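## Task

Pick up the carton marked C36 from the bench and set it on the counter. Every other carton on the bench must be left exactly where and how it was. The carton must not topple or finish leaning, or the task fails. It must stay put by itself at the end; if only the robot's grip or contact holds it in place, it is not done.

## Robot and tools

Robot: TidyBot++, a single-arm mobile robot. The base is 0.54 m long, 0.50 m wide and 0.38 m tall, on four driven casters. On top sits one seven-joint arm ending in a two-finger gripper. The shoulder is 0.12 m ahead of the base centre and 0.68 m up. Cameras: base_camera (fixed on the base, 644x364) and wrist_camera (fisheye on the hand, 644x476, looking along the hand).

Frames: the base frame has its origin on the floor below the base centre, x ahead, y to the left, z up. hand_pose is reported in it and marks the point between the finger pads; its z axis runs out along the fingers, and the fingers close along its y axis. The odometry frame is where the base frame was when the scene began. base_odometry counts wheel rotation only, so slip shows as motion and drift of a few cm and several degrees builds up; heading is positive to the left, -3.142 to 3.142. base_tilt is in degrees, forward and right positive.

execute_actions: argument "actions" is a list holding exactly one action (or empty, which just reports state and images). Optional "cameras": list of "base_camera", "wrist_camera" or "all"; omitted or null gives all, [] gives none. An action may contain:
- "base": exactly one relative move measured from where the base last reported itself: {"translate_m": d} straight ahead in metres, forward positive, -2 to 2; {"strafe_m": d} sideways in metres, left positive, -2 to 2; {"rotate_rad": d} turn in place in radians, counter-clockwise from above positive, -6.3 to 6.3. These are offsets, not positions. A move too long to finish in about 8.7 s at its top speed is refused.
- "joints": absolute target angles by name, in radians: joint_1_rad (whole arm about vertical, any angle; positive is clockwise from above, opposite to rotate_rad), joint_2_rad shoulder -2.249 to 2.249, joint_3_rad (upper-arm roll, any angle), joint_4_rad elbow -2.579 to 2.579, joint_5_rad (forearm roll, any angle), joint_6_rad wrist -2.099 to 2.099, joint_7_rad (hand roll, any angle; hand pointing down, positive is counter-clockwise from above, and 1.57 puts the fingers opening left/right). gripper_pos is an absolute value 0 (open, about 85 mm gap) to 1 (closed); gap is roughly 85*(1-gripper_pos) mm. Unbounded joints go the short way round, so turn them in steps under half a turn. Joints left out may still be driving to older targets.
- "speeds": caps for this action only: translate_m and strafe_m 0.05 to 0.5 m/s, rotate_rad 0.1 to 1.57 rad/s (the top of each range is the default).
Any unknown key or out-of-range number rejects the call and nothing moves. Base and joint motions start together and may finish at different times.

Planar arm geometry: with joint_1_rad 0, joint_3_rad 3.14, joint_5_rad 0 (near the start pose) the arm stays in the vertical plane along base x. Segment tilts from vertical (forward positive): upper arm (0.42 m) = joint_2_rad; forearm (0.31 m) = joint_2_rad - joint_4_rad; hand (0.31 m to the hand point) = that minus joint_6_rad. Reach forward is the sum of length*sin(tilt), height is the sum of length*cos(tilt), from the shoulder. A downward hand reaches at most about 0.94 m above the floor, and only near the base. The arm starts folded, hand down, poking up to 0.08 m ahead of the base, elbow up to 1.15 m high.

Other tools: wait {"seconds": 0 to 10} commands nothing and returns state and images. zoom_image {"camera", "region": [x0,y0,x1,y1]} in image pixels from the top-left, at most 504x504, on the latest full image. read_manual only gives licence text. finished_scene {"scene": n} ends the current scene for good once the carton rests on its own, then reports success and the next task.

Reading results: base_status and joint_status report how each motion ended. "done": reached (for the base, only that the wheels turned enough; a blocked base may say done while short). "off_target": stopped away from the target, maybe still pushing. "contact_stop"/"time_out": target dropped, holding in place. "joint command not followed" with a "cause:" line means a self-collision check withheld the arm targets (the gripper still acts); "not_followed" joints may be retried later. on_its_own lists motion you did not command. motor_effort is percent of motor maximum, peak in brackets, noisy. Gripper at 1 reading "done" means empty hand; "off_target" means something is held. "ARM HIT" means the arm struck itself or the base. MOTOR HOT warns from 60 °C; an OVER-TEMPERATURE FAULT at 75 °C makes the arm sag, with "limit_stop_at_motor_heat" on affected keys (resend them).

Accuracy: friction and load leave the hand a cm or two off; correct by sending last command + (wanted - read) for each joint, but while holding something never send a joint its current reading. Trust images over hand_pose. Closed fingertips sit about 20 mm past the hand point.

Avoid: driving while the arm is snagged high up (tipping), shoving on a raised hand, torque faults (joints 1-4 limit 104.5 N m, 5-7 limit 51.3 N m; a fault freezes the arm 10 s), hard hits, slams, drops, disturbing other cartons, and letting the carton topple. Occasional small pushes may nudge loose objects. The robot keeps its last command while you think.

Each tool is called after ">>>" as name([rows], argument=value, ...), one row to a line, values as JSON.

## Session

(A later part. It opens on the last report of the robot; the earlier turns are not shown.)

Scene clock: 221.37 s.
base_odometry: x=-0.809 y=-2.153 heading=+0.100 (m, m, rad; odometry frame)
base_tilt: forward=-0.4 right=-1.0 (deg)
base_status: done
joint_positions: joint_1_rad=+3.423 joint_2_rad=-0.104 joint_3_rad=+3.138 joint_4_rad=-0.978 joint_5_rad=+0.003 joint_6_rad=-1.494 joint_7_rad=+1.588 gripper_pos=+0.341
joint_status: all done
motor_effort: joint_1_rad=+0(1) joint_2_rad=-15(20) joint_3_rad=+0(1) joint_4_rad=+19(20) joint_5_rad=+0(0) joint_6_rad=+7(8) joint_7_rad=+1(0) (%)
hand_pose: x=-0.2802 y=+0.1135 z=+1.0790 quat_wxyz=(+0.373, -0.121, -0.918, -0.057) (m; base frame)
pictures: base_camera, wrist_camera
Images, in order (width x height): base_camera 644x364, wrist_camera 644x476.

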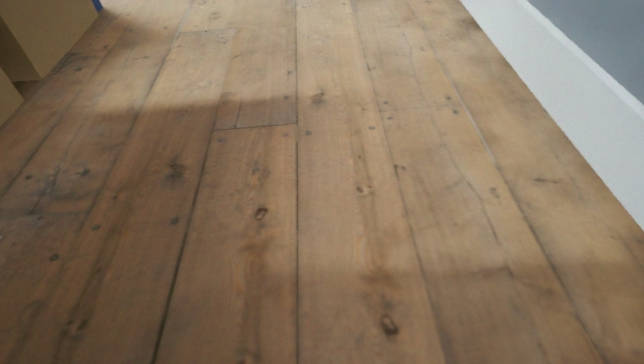

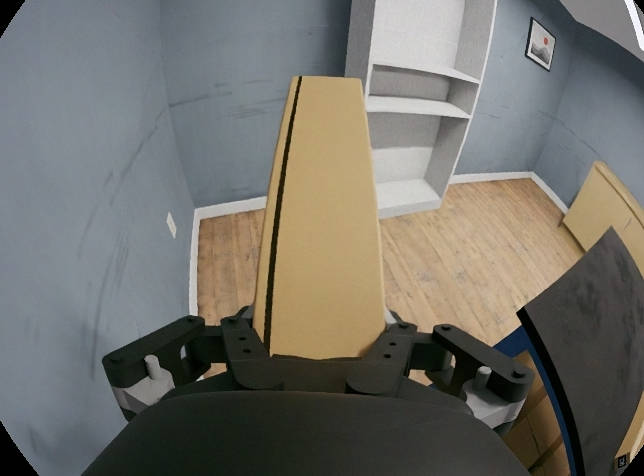

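>>> execute_actions([
  {"base":{"rotate_rad":0.04},"joints":{"joint_1_rad":4.735}},
], cameras=[])

>>> execute_actions([
  {"base":{"translate_m":-0.75}},
])

Scene clock: 238.43 s.
base_odometry: x=-0.809 y=-2.153 heading=+0.140 (m, m, rad; odometry frame)
base_tilt: forward=-0.3 right=-1.0 (deg)
base_status: done
joint_positions: joint_1_rad=+4.712 joint_2_rad=-0.104 joint_3_rad=+3.138 joint_4_rad=-0.978 joint_5_rad=+0.003 joint_6_rad=-1.494 joint_7_rad=+1.588 gripper_pos=+0.341
joint_status: all done
motor_effort: joint_1_rad=+0(1) joint_2_rad=-14(17) joint_3_rad=+0(2) joint_4_rad=+19(20) joint_5_rad=+0(1) joint_6_rad=+7(7) joint_7_rad=+0(0) (%)
hand_pose: x=+0.1169 y=+0.4151 z=+1.0790 quat_wxyz=(+0.263, -0.648, -0.662, -0.269) (m; base frame)
pictures: none
No camera images: the call's "cameras" was empty. Leave "cameras" out to get every camera's image.

Scene clock: 241.30 s.
base_odometry: x=-1.551 y=-2.258 heading=+0.140 (m, m, rad; odometry frame)
base_tilt: forward=-0.4 right=-1.0 (deg)
base_status: done
joint_positions: joint_1_rad=+4.715 joint_2_rad=-0.104 joint_3_rad=+3.139 joint_4_rad=-0.979 joint_5_rad=+0.003 joint_6_rad=-1.494 joint_7_rad=+1.588 gripper_pos=+0.341
joint_status: not commanded
motor_effort: joint_1_rad=+0(2) joint_2_rad=-14(16) joint_3_rad=+0(2) joint_4_rad=+19(20) joint_5_rad=+0(1) joint_6_rad=+7(7) joint_7_rad=+0(0) (%)
hand_pose: x=+0.1182 y=+0.4151 z=+1.0789 quat_wxyz=(+0.263, -0.649, -0.661, -0.270) (m; base frame)
pictures: base_camera, wrist_camera
Images, in order (width x height): base_camera 644x364, wrist_camera 644x476.

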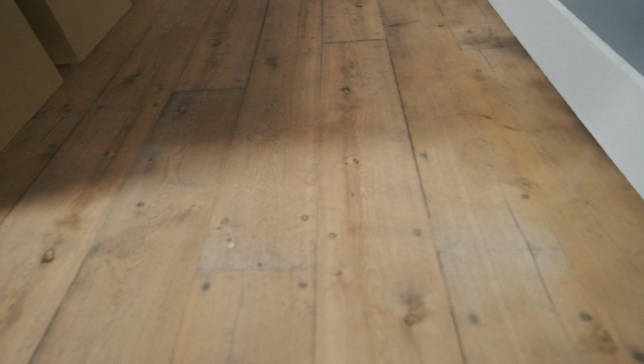

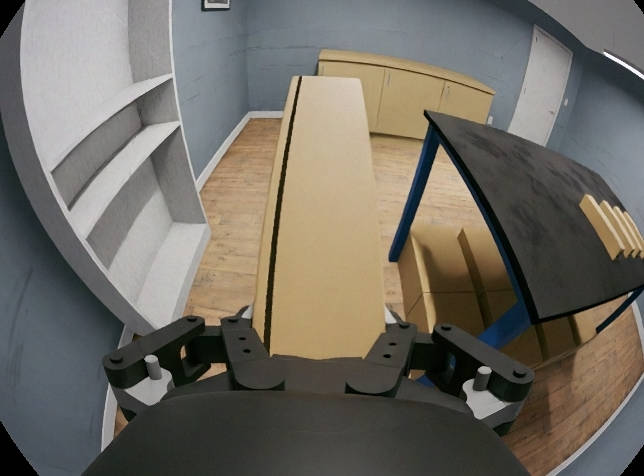

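>>> execute_actions([
  {"base":{"strafe_m":1.7}},
])

Scene clock: 251.43 s.
base_odometry: x=-1.789 y=-0.575 heading=+0.140 (m, m, rad; odometry frame)
base_tilt: forward=-0.3 right=-1.1 (deg)
base_status: done
joint_positions: joint_1_rad=+4.715 joint_2_rad=-0.101 joint_3_rad=+3.139 joint_4_rad=-0.981 joint_5_rad=+0.003 joint_6_rad=-1.494 joint_7_rad=+1.588 gripper_pos=+0.341
joint_status: not commanded
motor_effort: joint_1_rad=+1(1) joint_2_rad=-16(19) joint_3_rad=+0(1) joint_4_rad=+19(20) joint_5_rad=+0(0) joint_6_rad=+7(8) joint_7_rad=+0(1) (%)
hand_pose: x=+0.1182 y=+0.4161 z=+1.0769 quat_wxyz=(+0.262, -0.650, -0.661, -0.268) (m; base frame)
pictures: base_camera, wrist_camera
Images, in order (width x height): base_camera 644x364, wrist_camera 644x476.

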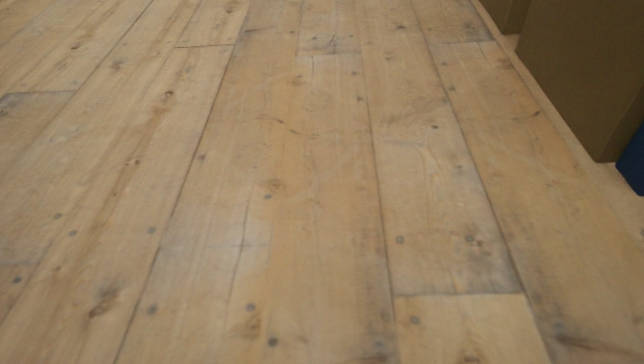

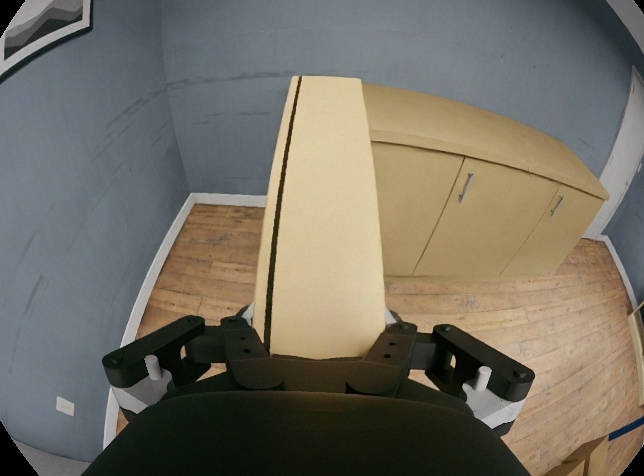

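>>> execute_actions([
  {"base":{"strafe_m":0.3}},
], cameras=[])

>>> execute_actions([
  {"base":{"translate_m":0.75}},
])

Scene clock: 258.50 s.
base_odometry: x=-1.831 y=-0.278 heading=+0.140 (m, m, rad; odometry frame)
base_tilt: forward=-0.3 right=-1.1 (deg)
base_status: done
joint_positions: joint_1_rad=+4.715 joint_2_rad=-0.094 joint_3_rad=+3.139 joint_4_rad=-0.982 joint_5_rad=+0.003 joint_6_rad=-1.494 joint_7_rad=+1.588 gripper_pos=+0.341
joint_status: not commanded
motor_effort: joint_1_rad=+0(1) joint_2_rad=-14(20) joint_3_rad=+0(0) joint_4_rad=+19(20) joint_5_rad=+0(0) joint_6_rad=+7(8) joint_7_rad=+1(0) (%)
hand_pose: x=+0.1182 y=+0.4188 z=+1.0735 quat_wxyz=(+0.259, -0.651, -0.662, -0.266) (m; base frame)
pictures: none
No camera images: the call's "cameras" was empty. Leave "cameras" out to get every camera's image.

Scene clock: 261.37 s.
base_odometry: x=-1.089 y=-0.172 heading=+0.141 (m, m, rad; odometry frame)
base_tilt: forward=-0.4 right=-1.0 (deg)
base_status: done
joint_positions: joint_1_rad=+4.716 joint_2_rad=-0.094 joint_3_rad=+3.139 joint_4_rad=-0.982 joint_5_rad=+0.003 joint_6_rad=-1.494 joint_7_rad=+1.588 gripper_pos=+0.341
joint_status: not commanded
motor_effort: joint_1_rad=+0(2) joint_2_rad=-15(17) joint_3_rad=+0(1) joint_4_rad=+19(20) joint_5_rad=+0(1) joint_6_rad=+7(7) joint_7_rad=+1(0) (%)
hand_pose: x=+0.1188 y=+0.4188 z=+1.0735 quat_wxyz=(+0.259, -0.652, -0.662, -0.266) (m; base frame)
pictures: base_camera, wrist_camera
Images, in order (width x height): base_camera 644x364, wrist_camera 644x476.

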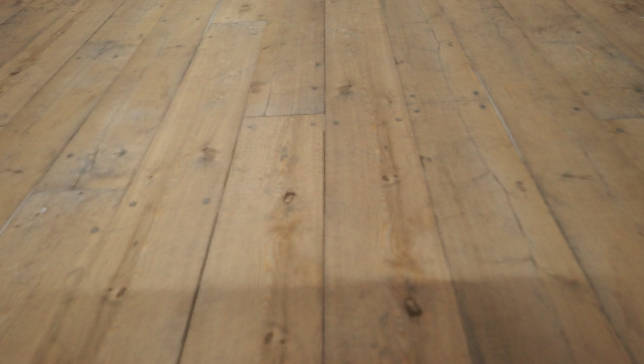

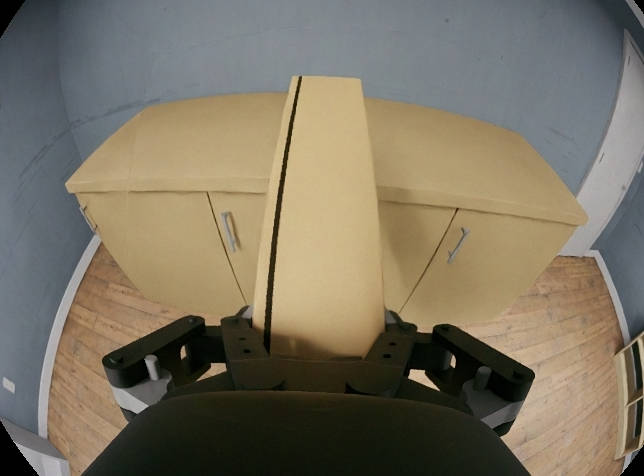

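>>> execute_actions([
  {"base":{"strafe_m":0.3}},
], cameras=["wrist_camera"])

Scene clock: 269.00 s.
base_odometry: x=-1.131 y=+0.125 heading=+0.140 (m, m, rad; odometry frame)
base_tilt: forward=-0.3 right=-1.1 (deg)
base_status: done
joint_positions: joint_1_rad=+4.716 joint_2_rad=-0.090 joint_3_rad=+3.139 joint_4_rad=-0.982 joint_5_rad=+0.003 joint_6_rad=-1.494 joint_7_rad=+1.588 gripper_pos=+0.341
joint_status: not commanded
motor_effort: joint_1_rad=-1(0) joint_2_rad=-15(20) joint_3_rad=+0(0) joint_4_rad=+19(20) joint_5_rad=+0(0) joint_6_rad=+7(8) joint_7_rad=+0(1) (%)
hand_pose: x=+0.1189 y=+0.4204 z=+1.0714 quat_wxyz=(+0.257, -0.652, -0.662, -0.264) (m; base frame)
pictures: wrist_camera
Images, in order (width x height): wrist_camera 644x476.

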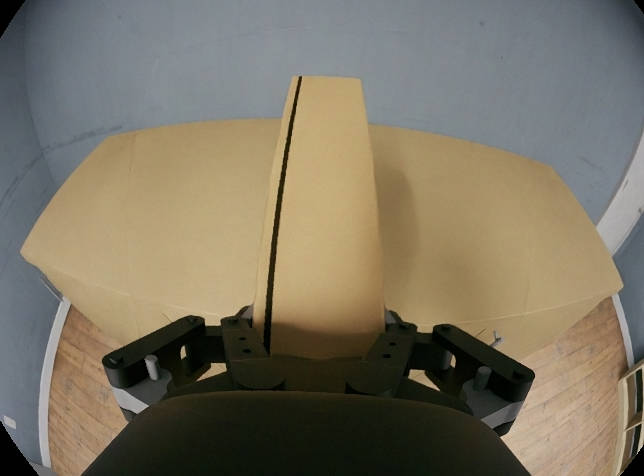

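>>> execute_actions([
  {"base":{"strafe_m":0.1},"joints":{"joint_2_rad":0.15,"joint_4_rad":-0.86}},
], cameras=[])

>>> execute_actions([
  {"joints":{"joint_2_rad":0.25}},
])

Scene clock: 277.73 s.
base_odometry: x=-1.145 y=+0.224 heading=+0.140 (m, m, rad; odometry frame)
base_tilt: forward=-0.4 right=-1.1 (deg)
base_status: done
joint_positions: joint_1_rad=+4.716 joint_2_rad=+0.163 joint_3_rad=+3.139 joint_4_rad=-0.887 joint_5_rad=+0.003 joint_6_rad=-1.494 joint_7_rad=+1.588 gripper_pos=+0.341
joint_status: all done
motor_effort: joint_1_rad=+0(0) joint_2_rad=-26(33) joint_3_rad=+0(1) joint_4_rad=+20(22) joint_5_rad=+0(0) joint_6_rad=+6(8) joint_7_rad=+1(1) (%)
hand_pose: x=+0.1192 y=+0.5162 z=+0.9957 quat_wxyz=(+0.205, -0.671, -0.681, -0.211) (m; base frame)
pictures: none
No camera images: the call's "cameras" was empty. Leave "cameras" out to get every camera's image.

Scene clock: 278.77 s.
base_odometry: x=-1.145 y=+0.224 heading=+0.140 (m, m, rad; odometry frame)
base_tilt: forward=-0.4 right=-1.1 (deg)
base_status: not commanded
joint_positions: joint_1_rad=+4.716 joint_2_rad=+0.243 joint_3_rad=+3.139 joint_4_rad=-0.884 joint_5_rad=+0.003 joint_6_rad=-1.494 joint_7_rad=+1.588 gripper_pos=+0.341
joint_status: all done
motor_effort: joint_1_rad=+0(0) joint_2_rad=-30(32) joint_3_rad=+0(0) joint_4_rad=+21(22) joint_5_rad=+0(0) joint_6_rad=+5(6) joint_7_rad=+1(0) (%)
hand_pose: x=+0.1193 y=+0.5399 z=+0.9552 quat_wxyz=(+0.180, -0.678, -0.689, -0.185) (m; base frame)
pictures: base_camera, wrist_camera
Images, in order (width x height): base_camera 644x364, wrist_camera 644x476.

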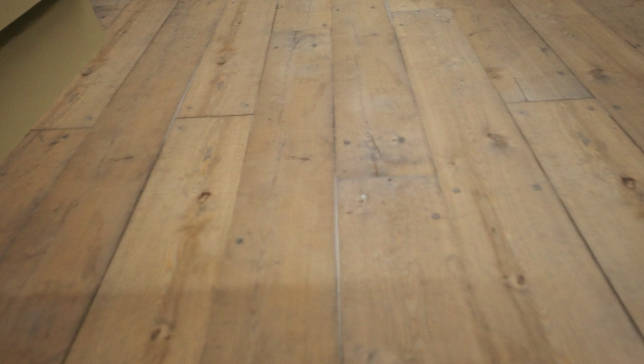

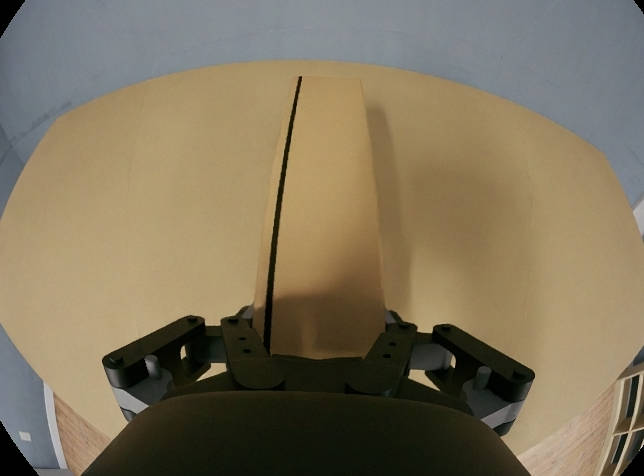

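>>> execute_actions([
  {"joints":{"joint_2_rad":0.29}},
], cameras=["wrist_camera"])

Scene clock: 282.87 s.
base_odometry: x=-1.145 y=+0.224 heading=+0.140 (m, m, rad; odometry frame)
base_tilt: forward=-0.4 right=-1.1 (deg)
base_status: not commanded
joint_positions: joint_1_rad=+4.716 joint_2_rad=+0.274 joint_3_rad=+3.139 joint_4_rad=-0.884 joint_5_rad=+0.003 joint_6_rad=-1.494 joint_7_rad=+1.588 gripper_pos=+0.341
joint_status: all done
motor_effort: joint_1_rad=-1(0) joint_2_rad=-31(33) joint_3_rad=+0(0) joint_4_rad=+20(21) joint_5_rad=+0(0) joint_6_rad=+5(5) joint_7_rad=+1(0) (%)
hand_pose: x=+0.1193 y=+0.5483 z=+0.9382 quat_wxyz=(+0.169, -0.681, -0.691, -0.174) (m; base frame)
pictures: wrist_camera
Images, in order (width x height): wrist_camera 644x476.

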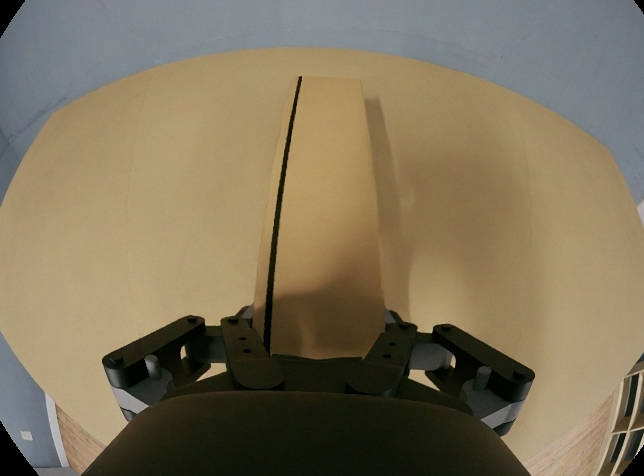

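>>> execute_actions([
  {"joints":{"joint_2_rad":0.32}},
], cameras=["wrist_camera"])

Scene clock: 285.70 s.
base_odometry: x=-1.145 y=+0.224 heading=+0.140 (m, m, rad; odometry frame)
base_tilt: forward=-0.4 right=-1.1 (deg)
base_status: not commanded
joint_positions: joint_1_rad=+4.716 joint_2_rad=+0.294 joint_3_rad=+3.139 joint_4_rad=-0.881 joint_5_rad=+0.003 joint_6_rad=-1.494 joint_7_rad=+1.588 gripper_pos=+0.341
joint_status: all done
motor_effort: joint_1_rad=+0(0) joint_2_rad=-30(32) joint_3_rad=+0(0) joint_4_rad=+20(20) joint_5_rad=+0(1) joint_6_rad=+4(5) joint_7_rad=+1(1) (%)
hand_pose: x=+0.1193 y=+0.5536 z=+0.9288 quat_wxyz=(+0.163, -0.682, -0.693, -0.168) (m; base frame)
pictures: wrist_camera
Images, in order (width x height): wrist_camera 644x476.

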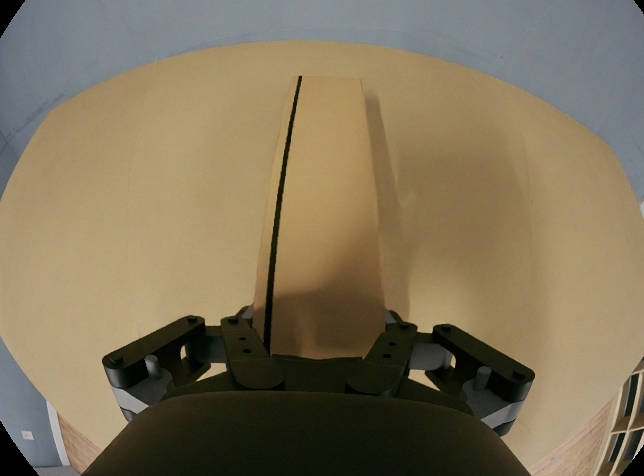

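>>> execute_actions([
  {"joints":{"gripper_pos":0.0}},
], cameras=["wrist_camera"])

>>> execute_actions([
  {"joints":{"joint_2_rad":0.1}},
], cameras=["wrist_camera"])

>>> execute_actions([
  {"base":{"strafe_m":-0.3},"joints":{"joint_2_rad":-0.2,"joint_6_rad":-1.2}},
], cameras=["wrist_camera"])

Scene clock: 292.67 s.
base_odometry: x=-1.145 y=+0.224 heading=+0.140 (m, m, rad; odometry frame)
base_tilt: forward=-0.3 right=-1.1 (deg)
base_status: not commanded
joint_positions: joint_1_rad=+4.716 joint_2_rad=+0.298 joint_3_rad=+3.139 joint_4_rad=-0.876 joint_5_rad=+0.003 joint_6_rad=-1.494 joint_7_rad=+1.588 gripper_pos=+0.000
joint_status: all done
motor_effort: joint_1_rad=+0(1) joint_2_rad=-32(32) joint_3_rad=+0(0) joint_4_rad=+20(20) joint_5_rad=+0(0) joint_6_rad=+4(5) joint_7_rad=+0(0) (%)
hand_pose: x=+0.1193 y=+0.5554 z=+0.9287 quat_wxyz=(+0.164, -0.682, -0.693, -0.168) (m; base frame)
pictures: wrist_camera
Images, in order (width x height): wrist_camera 644x476.

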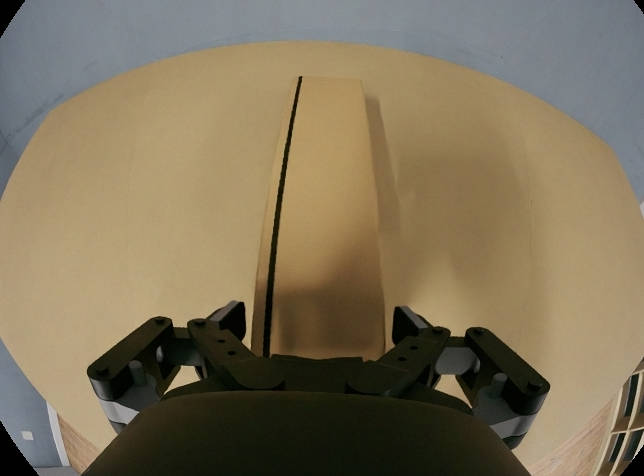

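Scene clock: 293.93 s.
base_odometry: x=-1.145 y=+0.224 heading=+0.140 (m, m, rad; odometry frame)
base_tilt: forward=-0.3 right=-1.1 (deg)
base_status: not commanded
joint_positions: joint_1_rad=+4.716 joint_2_rad=+0.097 joint_3_rad=+3.139 joint_4_rad=-0.875 joint_5_rad=+0.003 joint_6_rad=-1.494 joint_7_rad=+1.588 gripper_pos=+0.000
joint_status: all done
motor_effort: joint_1_rad=+0(0) joint_2_rad=-21(35) joint_3_rad=+0(0) joint_4_rad=+19(21) joint_5_rad=+0(0) joint_6_rad=+6(6) joint_7_rad=+0(1) (%)
hand_pose: x=+0.1191 y=+0.4950 z=+1.0351 quat_wxyz=(+0.231, -0.662, -0.672, -0.238) (m; base frame)
pictures: wrist_camera
Images, in order (width x height): wrist_camera 644x476.

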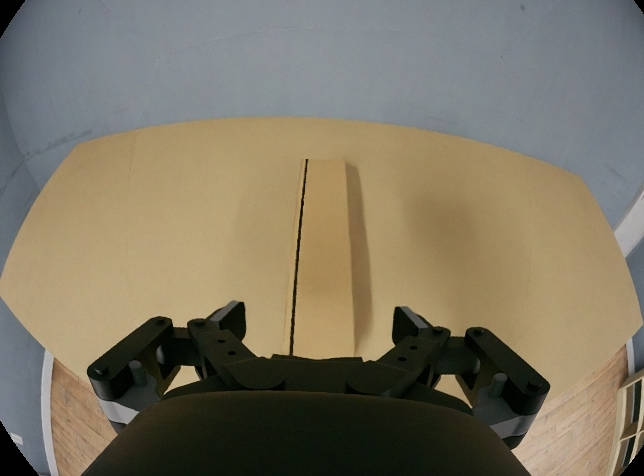

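Scene clock: 295.97 s.
base_odometry: x=-1.103 y=-0.073 heading=+0.139 (m, m, rad; odometry frame)
base_tilt: forward=-0.3 right=-1.1 (deg)
base_status: done
joint_positions: joint_1_rad=+4.716 joint_2_rad=-0.204 joint_3_rad=+3.139 joint_4_rad=-0.869 joint_5_rad=+0.003 joint_6_rad=-1.225 joint_7_rad=+1.588 gripper_pos=+0.000
joint_status: all done
motor_effort: joint_1_rad=-1(1) joint_2_rad=-10(30) joint_3_rad=+0(2) joint_4_rad=+18(21) joint_5_rad=+0(1) joint_6_rad=+9(9) joint_7_rad=+0(0) (%)
hand_pose: x=+0.1186 y=+0.4040 z=+1.2439 quat_wxyz=(+0.409, -0.568, -0.577, -0.419) (m; base frame)
pictures: wrist_camera
Images, in order (width x height): wrist_camera 644x476.

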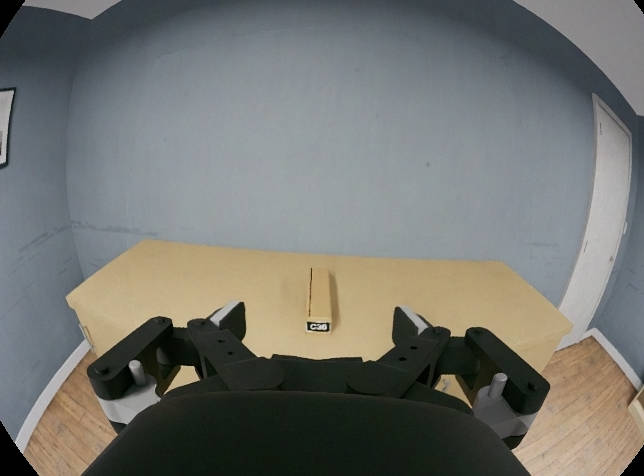

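>>> finished_scene(scene=1)

The scene is finished: the task was done.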